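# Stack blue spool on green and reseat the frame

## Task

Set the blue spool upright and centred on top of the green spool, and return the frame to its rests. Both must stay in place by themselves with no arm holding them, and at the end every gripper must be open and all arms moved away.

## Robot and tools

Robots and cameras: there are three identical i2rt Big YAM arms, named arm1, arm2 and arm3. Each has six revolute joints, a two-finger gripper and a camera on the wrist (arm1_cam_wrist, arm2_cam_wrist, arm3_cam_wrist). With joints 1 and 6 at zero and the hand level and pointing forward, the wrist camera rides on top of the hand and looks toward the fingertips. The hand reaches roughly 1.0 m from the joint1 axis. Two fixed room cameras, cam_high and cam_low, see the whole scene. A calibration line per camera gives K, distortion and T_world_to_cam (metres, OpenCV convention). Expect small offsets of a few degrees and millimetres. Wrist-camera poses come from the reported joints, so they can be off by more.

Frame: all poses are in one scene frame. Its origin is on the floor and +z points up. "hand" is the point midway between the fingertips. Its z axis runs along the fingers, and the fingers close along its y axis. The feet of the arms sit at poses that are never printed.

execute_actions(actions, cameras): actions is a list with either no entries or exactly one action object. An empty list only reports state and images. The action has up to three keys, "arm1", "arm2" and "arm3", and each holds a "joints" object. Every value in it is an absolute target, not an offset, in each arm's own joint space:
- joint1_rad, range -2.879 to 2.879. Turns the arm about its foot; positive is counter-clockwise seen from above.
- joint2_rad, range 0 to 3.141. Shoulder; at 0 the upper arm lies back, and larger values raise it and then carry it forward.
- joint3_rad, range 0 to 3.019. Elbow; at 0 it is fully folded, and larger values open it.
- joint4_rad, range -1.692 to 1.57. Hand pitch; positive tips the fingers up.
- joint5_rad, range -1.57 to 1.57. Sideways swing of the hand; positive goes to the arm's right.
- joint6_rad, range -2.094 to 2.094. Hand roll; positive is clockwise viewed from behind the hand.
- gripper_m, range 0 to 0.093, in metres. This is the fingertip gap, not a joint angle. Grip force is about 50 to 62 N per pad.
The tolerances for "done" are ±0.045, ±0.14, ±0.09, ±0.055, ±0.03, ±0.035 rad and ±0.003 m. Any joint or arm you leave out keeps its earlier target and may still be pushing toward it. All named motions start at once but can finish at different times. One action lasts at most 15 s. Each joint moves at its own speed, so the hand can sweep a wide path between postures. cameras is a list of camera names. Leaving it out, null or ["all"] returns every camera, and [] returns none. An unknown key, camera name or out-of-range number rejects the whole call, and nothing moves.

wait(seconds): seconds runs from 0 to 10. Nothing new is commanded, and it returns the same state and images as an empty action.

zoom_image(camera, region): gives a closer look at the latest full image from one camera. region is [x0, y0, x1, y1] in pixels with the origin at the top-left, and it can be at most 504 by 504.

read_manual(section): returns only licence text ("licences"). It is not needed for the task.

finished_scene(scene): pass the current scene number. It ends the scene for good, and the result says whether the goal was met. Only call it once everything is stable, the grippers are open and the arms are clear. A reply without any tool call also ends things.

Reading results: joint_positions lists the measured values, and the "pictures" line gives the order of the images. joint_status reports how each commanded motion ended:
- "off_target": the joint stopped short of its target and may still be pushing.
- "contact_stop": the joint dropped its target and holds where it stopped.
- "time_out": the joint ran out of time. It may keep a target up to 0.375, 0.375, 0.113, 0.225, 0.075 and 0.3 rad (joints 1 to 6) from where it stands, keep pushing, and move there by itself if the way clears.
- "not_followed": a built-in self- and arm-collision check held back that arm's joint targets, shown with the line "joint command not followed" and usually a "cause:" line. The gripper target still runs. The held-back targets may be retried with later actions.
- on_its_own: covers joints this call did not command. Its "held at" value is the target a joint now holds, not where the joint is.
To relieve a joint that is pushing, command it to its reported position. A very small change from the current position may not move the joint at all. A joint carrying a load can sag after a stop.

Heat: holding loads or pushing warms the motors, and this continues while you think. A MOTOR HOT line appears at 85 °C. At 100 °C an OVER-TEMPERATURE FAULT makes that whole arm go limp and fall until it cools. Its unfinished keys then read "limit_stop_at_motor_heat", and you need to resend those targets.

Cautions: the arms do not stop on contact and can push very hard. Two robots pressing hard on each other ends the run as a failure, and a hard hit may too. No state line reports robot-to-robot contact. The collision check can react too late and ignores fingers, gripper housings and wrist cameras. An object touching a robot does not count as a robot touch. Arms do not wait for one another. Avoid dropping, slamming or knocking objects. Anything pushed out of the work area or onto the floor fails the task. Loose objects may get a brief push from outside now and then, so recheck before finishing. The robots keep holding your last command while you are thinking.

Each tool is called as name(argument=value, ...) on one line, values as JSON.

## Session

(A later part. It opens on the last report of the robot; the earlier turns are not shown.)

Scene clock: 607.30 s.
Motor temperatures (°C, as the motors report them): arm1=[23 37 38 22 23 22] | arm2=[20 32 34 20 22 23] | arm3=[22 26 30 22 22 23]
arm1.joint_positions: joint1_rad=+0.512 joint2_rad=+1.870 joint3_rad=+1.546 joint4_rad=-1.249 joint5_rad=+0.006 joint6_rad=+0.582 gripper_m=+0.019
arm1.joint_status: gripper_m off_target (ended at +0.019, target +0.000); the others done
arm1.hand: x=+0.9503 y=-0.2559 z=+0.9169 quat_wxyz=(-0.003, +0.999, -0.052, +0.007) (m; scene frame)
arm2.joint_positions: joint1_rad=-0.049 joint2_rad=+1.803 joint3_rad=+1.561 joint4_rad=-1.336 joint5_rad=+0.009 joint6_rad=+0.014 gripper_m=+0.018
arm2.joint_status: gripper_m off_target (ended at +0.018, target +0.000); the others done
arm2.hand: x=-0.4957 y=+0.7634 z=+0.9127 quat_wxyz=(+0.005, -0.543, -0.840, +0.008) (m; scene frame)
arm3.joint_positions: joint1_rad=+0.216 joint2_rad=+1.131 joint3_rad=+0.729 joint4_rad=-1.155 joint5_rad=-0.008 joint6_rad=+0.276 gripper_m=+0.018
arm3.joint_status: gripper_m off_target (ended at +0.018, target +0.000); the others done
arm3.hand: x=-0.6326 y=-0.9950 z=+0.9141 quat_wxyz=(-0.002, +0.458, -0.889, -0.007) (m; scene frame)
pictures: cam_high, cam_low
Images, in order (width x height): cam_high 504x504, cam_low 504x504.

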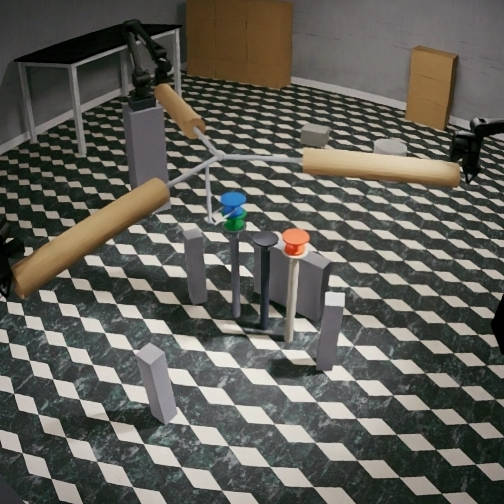

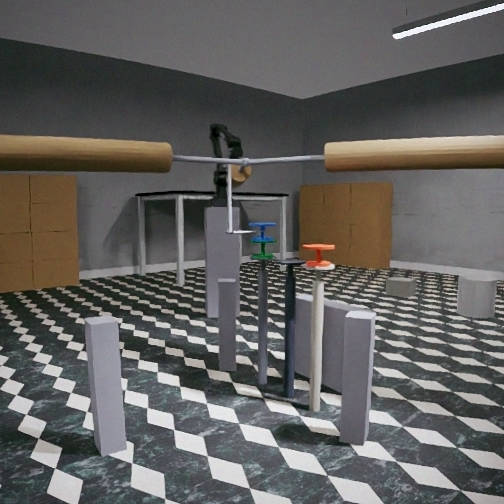

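execute_actions(actions=[{"arm1": {"joints": {"joint1_rad": 0.582, "joint2_rad": 1.686, "joint3_rad": 1.339, "joint4_rad": -1.198, "joint5_rad": 0, "joint6_rad": 0.657, "gripper_m": 0.0}}, "arm2": {"joints": {"joint1_rad": 0.043, "joint2_rad": 1.892, "joint3_rad": 1.769, "joint4_rad": -1.408, "joint5_rad": 0, "joint6_rad": 0.104, "gripper_m": 0.0}}, "arm3": {"joints": {"joint1_rad": -0.024, "joint2_rad": 1.20, "joint3_rad": 0.826, "joint4_rad": -1.148, "joint5_rad": 0, "joint6_rad": 0.025, "gripper_m": 0.0}}}], cameras=["cam_high", "cam_low"])

zoom_image(camera="cam_high", region=[180, 180, 265, 250])

Scene clock: 613.53 s.
Motor temperatures (°C, as the motors report them): arm1=[23 37 37 22 23 22] | arm2=[20 32 36 21 22 23] | arm3=[22 26 32 22 22 23]
arm1.joint_positions: joint1_rad=+0.581 joint2_rad=+1.720 joint3_rad=+1.342 joint4_rad=-1.189 joint5_rad=+0.004 joint6_rad=+0.648 gripper_m=+0.019
arm1.joint_status: gripper_m off_target (ended at +0.019, target +0.000); the others done
arm1.hand: x=+1.0192 y=-0.2593 z=+0.9212 quat_wxyz=(-0.001, +0.999, -0.051, +0.005) (m; scene frame)
arm2.joint_positions: joint1_rad=+0.049 joint2_rad=+1.911 joint3_rad=+1.705 joint4_rad=-1.388 joint5_rad=+0.005 joint6_rad=+0.110 gripper_m=+0.018
arm2.joint_status: gripper_m off_target (ended at +0.018, target +0.000); the others done
arm2.hand: x=-0.4296 y=+0.7572 z=+0.9072 quat_wxyz=(+0.011, -0.542, -0.840, +0.004) (m; scene frame)
arm3.joint_positions: joint1_rad=-0.019 joint2_rad=+1.214 joint3_rad=+0.787 joint4_rad=-1.141 joint5_rad=-0.001 joint6_rad=+0.040 gripper_m=+0.018
arm3.joint_status: gripper_m off_target (ended at +0.018, target +0.000); the others done
arm3.hand: x=-0.5598 y=-1.0034 z=+0.9126 quat_wxyz=(-0.001, +0.458, -0.889, -0.001) (m; scene frame)
pictures: cam_high, cam_low
Images, in order (width x height): cam_high 504x504, cam_low 504x504.

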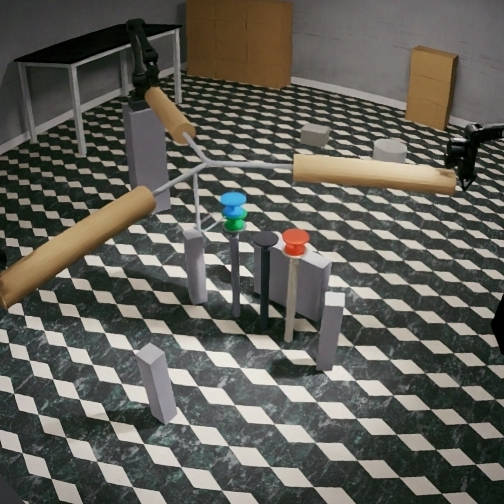

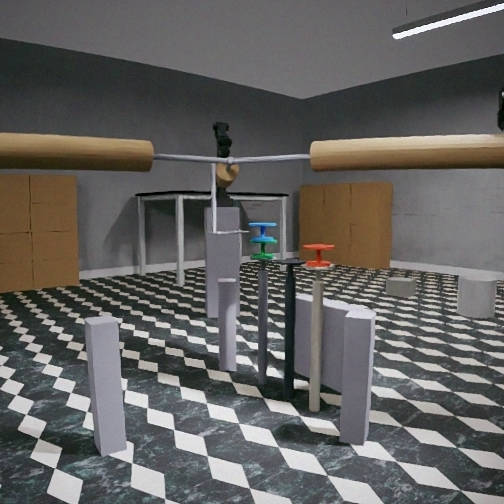

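Region (180, 180, 265, 250) of cam_high's 504x504 image, scaled by 5.929, with more detail than that image has; it fills the top 415 rows of this view, and the rest is white.

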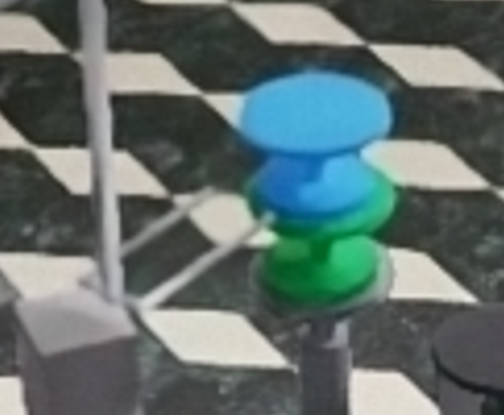

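execute_actions(actions=[{"arm1": {"joints": {"joint1_rad": 0.503, "joint2_rad": 1.600, "joint3_rad": 0.984, "joint4_rad": -0.931, "joint5_rad": 0, "joint6_rad": 0.57, "gripper_m": 0.0}}, "arm2": {"joints": {"joint1_rad": 0.215, "joint2_rad": 1.875, "joint3_rad": 1.487, "joint4_rad": -1.17, "joint5_rad": 0, "joint6_rad": 0.275, "gripper_m": 0.0}}, "arm3": {"joints": {"joint1_rad": -0.05, "joint2_rad": 1.565, "joint3_rad": 0.965, "joint4_rad": -0.912, "joint5_rad": 0, "joint6_rad": 0.0, "gripper_m": 0.0}}}], cameras=["cam_high"])

Scene clock: 643.93 s.
Motor temperatures (°C, as the motors report them): arm1=[23 36 36 22 23 22] | arm2=[20 33 40 21 22 23] | arm3=[22 26 33 22 22 23]
arm1.joint_positions: joint1_rad=+0.507 joint2_rad=+1.629 joint3_rad=+0.985 joint4_rad=-0.931 joint5_rad=+0.004 joint6_rad=+0.580 gripper_m=+0.019
arm1.joint_status: gripper_m off_target (ended at +0.019, target +0.000); the others done
arm1.hand: x=+1.0785 y=-0.1882 z=+0.8436 quat_wxyz=(-0.003, +0.999, -0.054, +0.009) (m; scene frame)
arm2.joint_positions: joint1_rad=+0.218 joint2_rad=+1.900 joint3_rad=+1.487 joint4_rad=-1.169 joint5_rad=+0.002 joint6_rad=+0.281 gripper_m=+0.018
arm2.joint_status: gripper_m off_target (ended at +0.018, target +0.000); the others done
arm2.hand: x=-0.3660 y=+0.8322 z=+0.8324 quat_wxyz=(+0.006, -0.543, -0.840, +0.006) (m; scene frame)
arm3.joint_positions: joint1_rad=-0.045 joint2_rad=+1.595 joint3_rad=+0.929 joint4_rad=-0.910 joint5_rad=-0.004 joint6_rad=+0.013 gripper_m=+0.018
arm3.joint_status: gripper_m off_target (ended at +0.018, target +0.000); the others done
arm3.hand: x=-0.4988 y=-0.9281 z=+0.8332 quat_wxyz=(+0.003, +0.459, -0.889, -0.001) (m; scene frame)
pictures: cam_high
Images, in order (width x height): cam_high 504x504.

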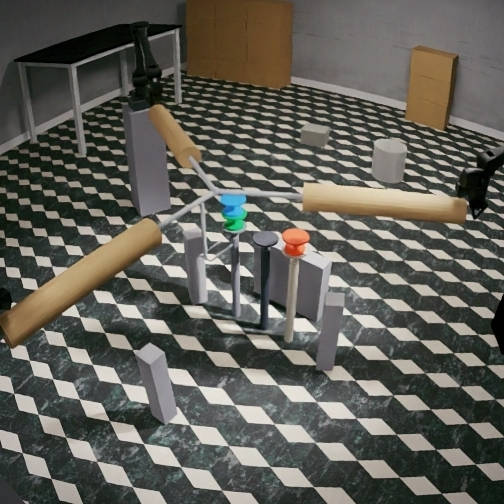

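execute_actions(actions=[{"arm1": {"joints": {"joint1_rad": 0.399, "joint2_rad": 1.675, "joint3_rad": 0.710, "joint4_rad": -0.583, "joint5_rad": 0, "joint6_rad": 0.462, "gripper_m": 0.0}}, "arm2": {"joints": {"joint1_rad": 0.367, "joint2_rad": 1.965, "joint3_rad": 1.340, "joint4_rad": -0.925, "joint5_rad": 0, "joint6_rad": 0.425, "gripper_m": 0.0}}, "arm3": {"joints": {"joint1_rad": -0.058, "joint2_rad": 1.912, "joint3_rad": 1.152, "joint4_rad": -0.75, "joint5_rad": 0, "joint6_rad": -0.005, "gripper_m": 0.0}}}], cameras=["cam_high"])

Scene clock: 653.43 s.
Motor temperatures (°C, as the motors report them): arm1=[23 35 36 22 23 22] | arm2=[20 34 38 20 22 23] | arm3=[22 27 33 22 22 23]
arm1.joint_positions: joint1_rad=+0.393 joint2_rad=+1.687 joint3_rad=+0.710 joint4_rad=-0.593 joint5_rad=+0.006 joint6_rad=+0.468 gripper_m=+0.019
arm1.joint_status: gripper_m off_target (ended at +0.019, target +0.000); the others done
arm1.hand: x=+1.1253 y=-0.1205 z=+0.7512 quat_wxyz=(-0.003, +0.998, -0.055, +0.006) (m; scene frame)
arm2.joint_positions: joint1_rad=+0.371 joint2_rad=+1.995 joint3_rad=+1.341 joint4_rad=-0.926 joint5_rad=-0.001 joint6_rad=+0.434 gripper_m=+0.018
arm2.joint_status: gripper_m off_target (ended at +0.018, target +0.000); the others done
arm2.hand: x=-0.3171 y=+0.9010 z=+0.7331 quat_wxyz=(+0.004, -0.543, -0.840, +0.005) (m; scene frame)
arm3.joint_positions: joint1_rad=-0.049 joint2_rad=+1.944 joint3_rad=+1.122 joint4_rad=-0.749 joint5_rad=-0.004 joint6_rad=+0.011 gripper_m=+0.018
arm3.joint_status: gripper_m off_target (ended at +0.018, target +0.000); the others done
arm3.hand: x=-0.4488 y=-0.8594 z=+0.7402 quat_wxyz=(+0.001, +0.458, -0.889, -0.002) (m; scene frame)
pictures: cam_high
Images, in order (width x height): cam_high 504x504.

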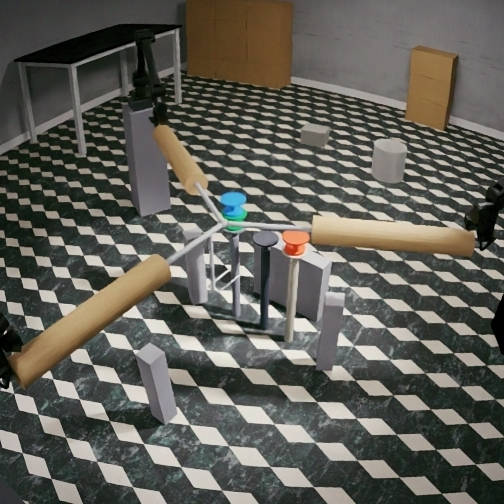

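execute_actions(actions=[{"arm1": {"joints": {"joint1_rad": 0.405, "joint2_rad": 2.048, "joint3_rad": 0.75, "joint4_rad": -0.227, "joint5_rad": 0, "joint6_rad": 0.468, "gripper_m": 0.0}}, "arm2": {"joints": {"joint1_rad": 0.368, "joint2_rad": 2.177, "joint3_rad": 1.315, "joint4_rad": -0.68, "joint5_rad": 0, "joint6_rad": 0.43, "gripper_m": 0.0}}, "arm3": {"joints": {"joint1_rad": -0.06, "joint2_rad": 2.177, "joint3_rad": 1.14, "joint4_rad": -0.494, "joint5_rad": 0, "joint6_rad": -0.005, "gripper_m": 0.0}}}], cameras=["cam_high"])

Scene clock: 662.53 s.
Motor temperatures (°C, as the motors report them): arm1=[23 34 35 22 23 22] | arm2=[20 34 36 20 22 23] | arm3=[22 28 32 22 22 23]
arm1.joint_positions: joint1_rad=+0.394 joint2_rad=+2.067 joint3_rad=+0.740 joint4_rad=-0.238 joint5_rad=+0.001 joint6_rad=+0.468 gripper_m=+0.019
arm1.joint_status: gripper_m off_target (ended at +0.019, target +0.000); the others done
arm1.hand: x=+1.1200 y=-0.1244 z=+0.6292 quat_wxyz=(+0.000, +0.999, -0.054, +0.005) (m; scene frame)
arm2.joint_positions: joint1_rad=+0.364 joint2_rad=+2.215 joint3_rad=+1.317 joint4_rad=-0.674 joint5_rad=+0.003 joint6_rad=+0.427 gripper_m=+0.018
arm2.joint_status: gripper_m off_target (ended at +0.018, target +0.000); the others done
arm2.hand: x=-0.3202 y=+0.8959 z=+0.6114 quat_wxyz=(+0.000, -0.543, -0.840, +0.008) (m; scene frame)
arm3.joint_positions: joint1_rad=-0.052 joint2_rad=+2.206 joint3_rad=+1.121 joint4_rad=-0.494 joint5_rad=-0.002 joint6_rad=+0.009 gripper_m=+0.018
arm3.joint_status: gripper_m off_target (ended at +0.018, target +0.000); the others done
arm3.hand: x=-0.4510 y=-0.8649 z=+0.6186 quat_wxyz=(+0.004, +0.457, -0.889, +0.001) (m; scene frame)
pictures: cam_high
Images, in order (width x height): cam_high 504x504.

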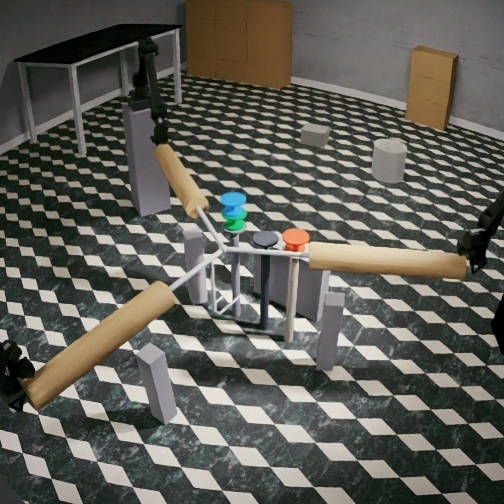

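execute_actions(actions=[{"arm1": {"joints": {"joint1_rad": 0.395, "joint2_rad": 2.368, "joint3_rad": 0.86, "joint4_rad": -0.026, "joint5_rad": 0, "joint6_rad": 0.46, "gripper_m": 0.0}}, "arm2": {"joints": {"joint1_rad": 0.38, "joint2_rad": 2.387, "joint3_rad": 1.40, "joint4_rad": -0.525, "joint5_rad": 0, "joint6_rad": 0.434, "gripper_m": 0.0}}, "arm3": {"joints": {"joint1_rad": -0.055, "joint2_rad": 2.423, "joint3_rad": 1.236, "joint4_rad": -0.335, "joint5_rad": 0, "joint6_rad": 0.0, "gripper_m": 0.0}}}], cameras=["cam_high", "cam_low"])

Scene clock: 677.60 s.
Motor temperatures (°C, as the motors report them): arm1=[23 34 33 22 23 22] | arm2=[20 35 34 20 22 23] | arm3=[22 29 30 22 22 23]
arm1.joint_positions: joint1_rad=+0.394 joint2_rad=+2.390 joint3_rad=+0.855 joint4_rad=-0.038 joint5_rad=+0.004 joint6_rad=+0.468 gripper_m=+0.019
arm1.joint_status: gripper_m off_target (ended at +0.019, target +0.000); the others done
arm1.hand: x=+1.1192 y=-0.1248 z=+0.5263 quat_wxyz=(-0.003, +0.998, -0.054, +0.008) (m; scene frame)
arm2.joint_positions: joint1_rad=+0.372 joint2_rad=+2.422 joint3_rad=+1.372 joint4_rad=-0.520 joint5_rad=+0.004 joint6_rad=+0.436 gripper_m=+0.018
arm2.joint_status: gripper_m off_target (ended at +0.018, target +0.000); the others done
arm2.hand: x=-0.3176 y=+0.8979 z=+0.5154 quat_wxyz=(-0.001, -0.543, -0.840, +0.008) (m; scene frame)
arm3.joint_positions: joint1_rad=-0.051 joint2_rad=+2.455 joint3_rad=+1.214 joint4_rad=-0.340 joint5_rad=-0.007 joint6_rad=+0.009 gripper_m=+0.018
arm3.joint_status: gripper_m off_target (ended at +0.018, target +0.000); the others done
arm3.hand: x=-0.4511 y=-0.8627 z=+0.5183 quat_wxyz=(+0.006, +0.458, -0.889, -0.001) (m; scene frame)
pictures: cam_high, cam_low
Images, in order (width x height): cam_high 504x504, cam_low 504x504.

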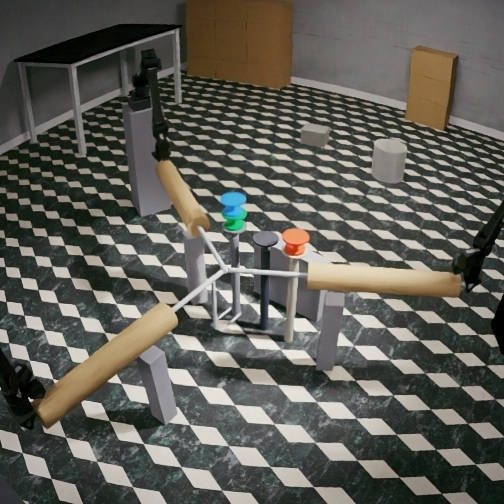

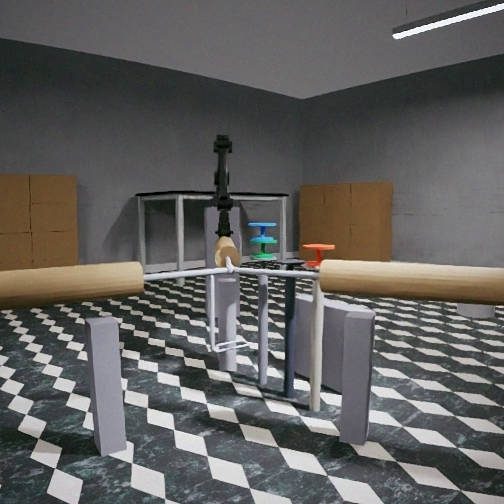

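execute_actions(actions=[{"arm1": {"joints": {"joint1_rad": 0.39, "joint2_rad": 2.552, "joint3_rad": 0.95, "joint4_rad": 0.06, "joint5_rad": 0, "joint6_rad": 0.458, "gripper_m": 0.0}}, "arm2": {"joints": {"joint1_rad": 0.378, "joint2_rad": 2.535, "joint3_rad": 1.464, "joint4_rad": -0.454, "joint5_rad": 0, "joint6_rad": 0.434, "gripper_m": 0.0}}, "arm3": {"joints": {"joint1_rad": -0.056, "joint2_rad": 2.581, "joint3_rad": 1.316, "joint4_rad": -0.263, "joint5_rad": 0, "joint6_rad": 0.0, "gripper_m": 0.0}}}], cameras=["cam_high", "cam_low"])

Scene clock: 684.23 s.
Motor temperatures (°C, as the motors report them): arm1=[23 34 32 22 23 22] | arm2=[20 35 33 20 22 23] | arm3=[22 29 29 22 22 23]
arm1.joint_positions: joint1_rad=+0.394 joint2_rad=+2.564 joint3_rad=+0.946 joint4_rad=+0.050 joint5_rad=+0.006 joint6_rad=+0.468 gripper_m=+0.019
arm1.joint_status: gripper_m off_target (ended at +0.019, target +0.000); the others done
arm1.hand: x=+1.1196 y=-0.1246 z=+0.4673 quat_wxyz=(-0.003, +0.998, -0.054, +0.006) (m; scene frame)
arm2.joint_positions: joint1_rad=+0.376 joint2_rad=+2.555 joint3_rad=+1.438 joint4_rad=-0.456 joint5_rad=+0.003 joint6_rad=+0.439 gripper_m=+0.018
arm2.joint_status: gripper_m off_target (ended at +0.018, target +0.000); the others done
arm2.hand: x=-0.3164 y=+0.8988 z=+0.4579 quat_wxyz=(+0.001, -0.543, -0.840, +0.008) (m; scene frame)
arm3.joint_positions: joint1_rad=-0.051 joint2_rad=+2.602 joint3_rad=+1.298 joint4_rad=-0.271 joint5_rad=-0.006 joint6_rad=+0.009 gripper_m=+0.018
arm3.joint_status: gripper_m off_target (ended at +0.018, target +0.000); the others done
arm3.hand: x=-0.4501 y=-0.8614 z=+0.4596 quat_wxyz=(+0.004, +0.458, -0.889, -0.002) (m; scene frame)
pictures: cam_high, cam_low
Images, in order (width x height): cam_high 504x504, cam_low 504x504.

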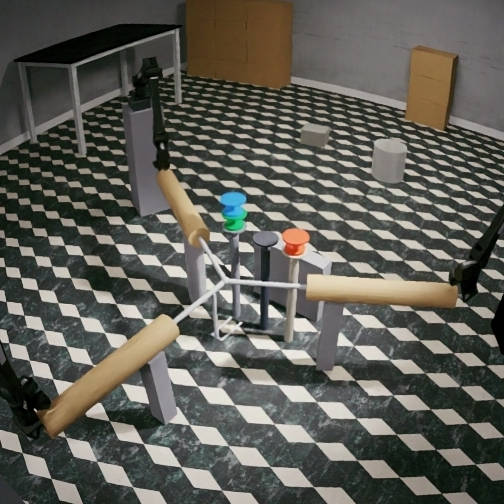

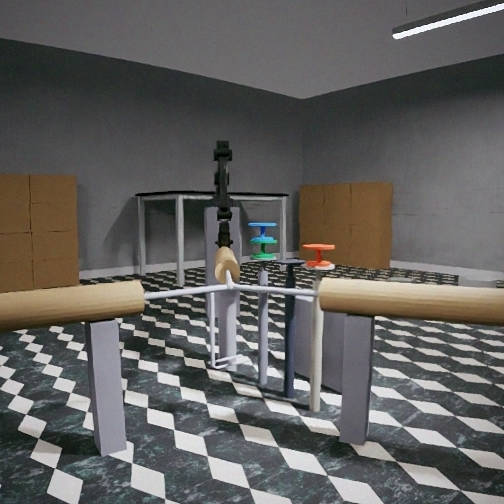

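execute_actions(actions=[{"arm1": {"joints": {"joint1_rad": 0.394, "joint2_rad": 2.56, "joint3_rad": 0.944, "joint4_rad": 0.05, "joint6_rad": 0.468, "gripper_m": 0.07}}, "arm2": {"joints": {"joint1_rad": 0.376, "joint2_rad": 2.55, "joint3_rad": 1.438, "joint4_rad": -0.458, "joint6_rad": 0.439, "gripper_m": 0.07}}, "arm3": {"joints": {"joint1_rad": -0.051, "joint2_rad": 2.597, "joint3_rad": 1.298, "joint4_rad": -0.273, "joint6_rad": 0.009, "gripper_m": 0.07}}}], cameras=[])

execute_actions(actions=[{"arm1": {"joints": {"joint2_rad": 2.07, "joint3_rad": 0.70, "joint4_rad": -0.25}}, "arm2": {"joints": {"joint2_rad": 2.20, "joint3_rad": 1.26, "joint4_rad": -0.70}}, "arm3": {"joints": {"joint2_rad": 2.20, "joint3_rad": 1.075, "joint4_rad": -0.51}}}], cameras=["cam_high", "cam_low"])

Scene clock: 690.60 s.
Motor temperatures (°C, as the motors report them): arm1=[23 34 32 22 23 22] | arm2=[20 35 33 20 22 23] | arm3=[22 29 28 22 22 23]
arm1.joint_positions: joint1_rad=+0.394 joint2_rad=+2.565 joint3_rad=+0.946 joint4_rad=+0.050 joint5_rad=+0.003 joint6_rad=+0.468 gripper_m=+0.070
arm1.joint_status: all done
arm1.hand: x=+1.1201 y=-0.1250 z=+0.4671 quat_wxyz=(-0.001, +0.998, -0.054, +0.007) (m; scene frame)
arm2.joint_positions: joint1_rad=+0.376 joint2_rad=+2.553 joint3_rad=+1.438 joint4_rad=-0.456 joint5_rad=+0.003 joint6_rad=+0.439 gripper_m=+0.070
arm2.joint_status: all done
arm2.hand: x=-0.3156 y=+0.8981 z=+0.4591 quat_wxyz=(+0.000, -0.543, -0.840, +0.008) (m; scene frame)
arm3.joint_positions: joint1_rad=-0.051 joint2_rad=+2.601 joint3_rad=+1.297 joint4_rad=-0.271 joint5_rad=-0.003 joint6_rad=+0.009 gripper_m=+0.070
arm3.joint_status: all done
arm3.hand: x=-0.4495 y=-0.8615 z=+0.4603 quat_wxyz=(+0.003, +0.458, -0.889, +0.000) (m; scene frame)
pictures: none
No camera images: the call's "cameras" was empty. Leave "cameras" out to get every camera's image.

Scene clock: 691.97 s.
Motor temperatures (°C, as the motors report them): arm1=[23 34 32 22 23 22] | arm2=[20 35 33 20 22 23] | arm3=[22 29 28 22 22 23]
arm1.joint_positions: joint1_rad=+0.394 joint2_rad=+2.062 joint3_rad=+0.701 joint4_rad=-0.241 joint5_rad=+0.003 joint6_rad=+0.468 gripper_m=+0.070
arm1.joint_status: all done
arm1.hand: x=+1.1420 y=-0.1157 z=+0.6278 quat_wxyz=(-0.008, +0.998, -0.054, +0.022) (m; scene frame)
arm2.joint_positions: joint1_rad=+0.376 joint2_rad=+2.183 joint3_rad=+1.257 joint4_rad=-0.690 joint5_rad=+0.003 joint6_rad=+0.439 gripper_m=+0.070
arm2.joint_status: all done
arm2.hand: x=-0.3368 y=+0.9189 z=+0.6143 quat_wxyz=(+0.022, -0.543, -0.840, +0.005) (m; scene frame)
arm3.joint_positions: joint1_rad=-0.051 joint2_rad=+2.180 joint3_rad=+1.072 joint4_rad=-0.496 joint5_rad=-0.003 joint6_rad=+0.009 gripper_m=+0.070
arm3.joint_status: all done
arm3.hand: x=-0.4635 y=-0.8815 z=+0.6222 quat_wxyz=(+0.015, +0.458, -0.889, +0.006) (m; scene frame)
pictures: cam_high, cam_low
Images, in order (width x height): cam_high 504x504, cam_low 504x504.

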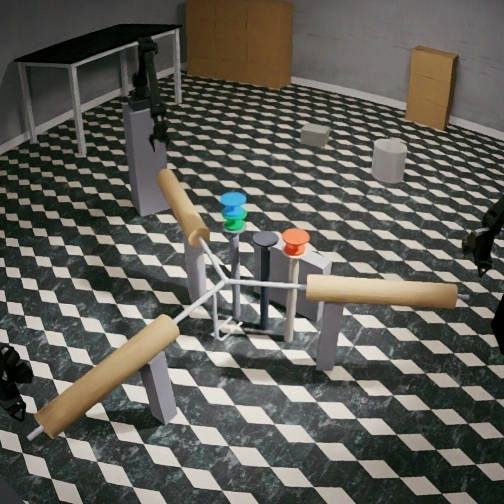

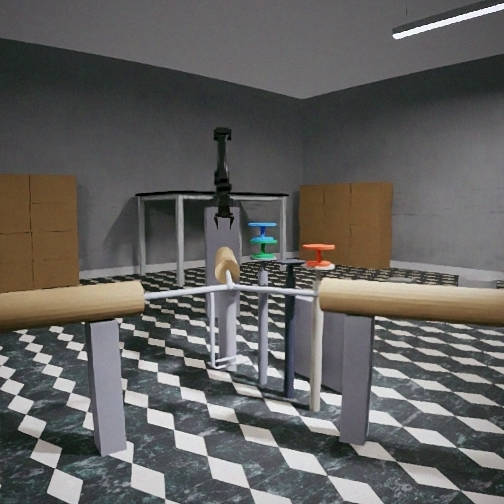

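execute_actions(actions=[{"arm1": {"joints": {"joint2_rad": 1.45, "joint3_rad": 0.75, "joint4_rad": -0.85}}, "arm2": {"joints": {"joint2_rad": 1.6, "joint3_rad": 1.0, "joint4_rad": -1.0}}, "arm3": {"joints": {"joint2_rad": 1.55, "joint3_rad": 0.9, "joint4_rad": -0.95}}}], cameras=["cam_high", "cam_low"])

zoom_image(camera="cam_high", region=[208, 184, 260, 240])

zoom_image(camera="cam_low", region=[240, 212, 288, 264])

Scene clock: 697.07 s.
Motor temperatures (°C, as the motors report them): arm1=[23 33 32 22 23 22] | arm2=[20 35 32 20 22 23] | arm3=[22 29 28 22 22 23]
arm1.joint_positions: joint1_rad=+0.394 joint2_rad=+1.451 joint3_rad=+0.722 joint4_rad=-0.840 joint5_rad=+0.003 joint6_rad=+0.468 gripper_m=+0.070
arm1.joint_status: all done
arm1.hand: x=+1.1412 y=-0.1147 z=+0.8292 quat_wxyz=(-0.001, +0.998, -0.054, +0.007) (m; scene frame)
arm2.joint_positions: joint1_rad=+0.376 joint2_rad=+1.585 joint3_rad=+1.001 joint4_rad=-0.990 joint5_rad=+0.003 joint6_rad=+0.439 gripper_m=+0.070
arm2.joint_status: all done
arm2.hand: x=-0.4120 y=+0.9867 z=+0.8149 quat_wxyz=(+0.001, -0.543, -0.840, +0.007) (m; scene frame)
arm3.joint_positions: joint1_rad=-0.051 joint2_rad=+1.533 joint3_rad=+0.886 joint4_rad=-0.936 joint5_rad=-0.003 joint6_rad=+0.009 gripper_m=+0.070
arm3.joint_status: all done
arm3.hand: x=-0.5091 y=-0.9466 z=+0.8428 quat_wxyz=(+0.006, +0.458, -0.889, +0.001) (m; scene frame)
pictures: cam_high, cam_low
Images, in order (width x height): cam_high 504x504, cam_low 504x504.

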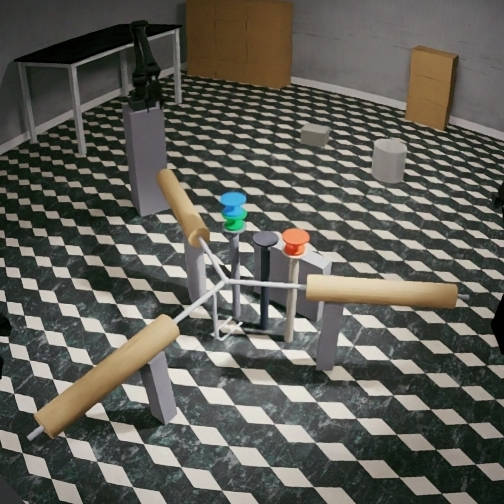

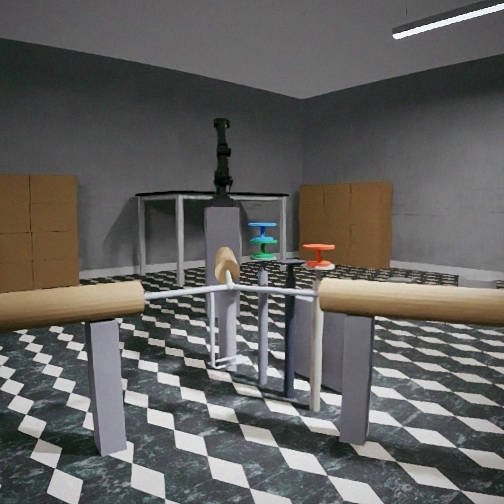

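Region (208, 184, 260, 240) of cam_high's 504x504 image, scaled by 9.000, with more detail than that image has; it fills the left 468 columns of this view, and the rest is white.

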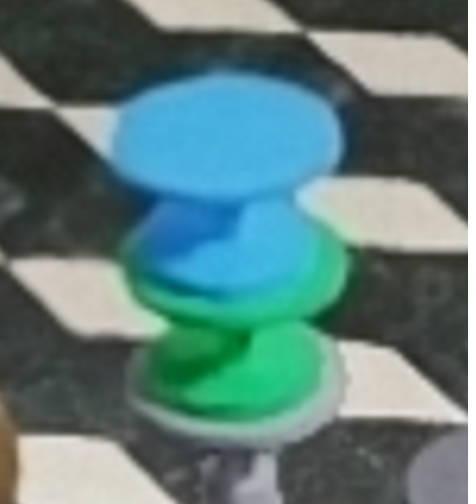

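Region (240, 212, 288, 264) of cam_low's 504x504 image, scaled by 9.692, with more detail than that image has; it fills the left 465 columns of this view, and the rest is white.

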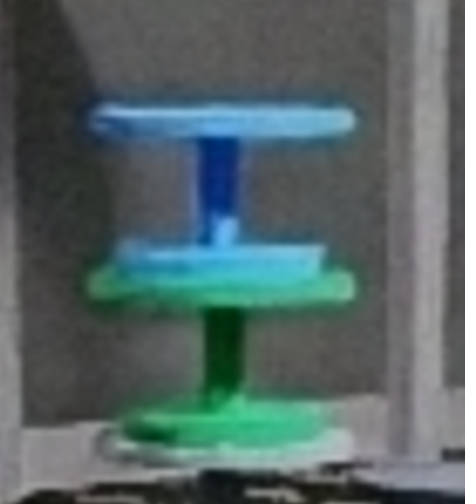

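finished_scene(scene=1)

The scene is finished: the task was done.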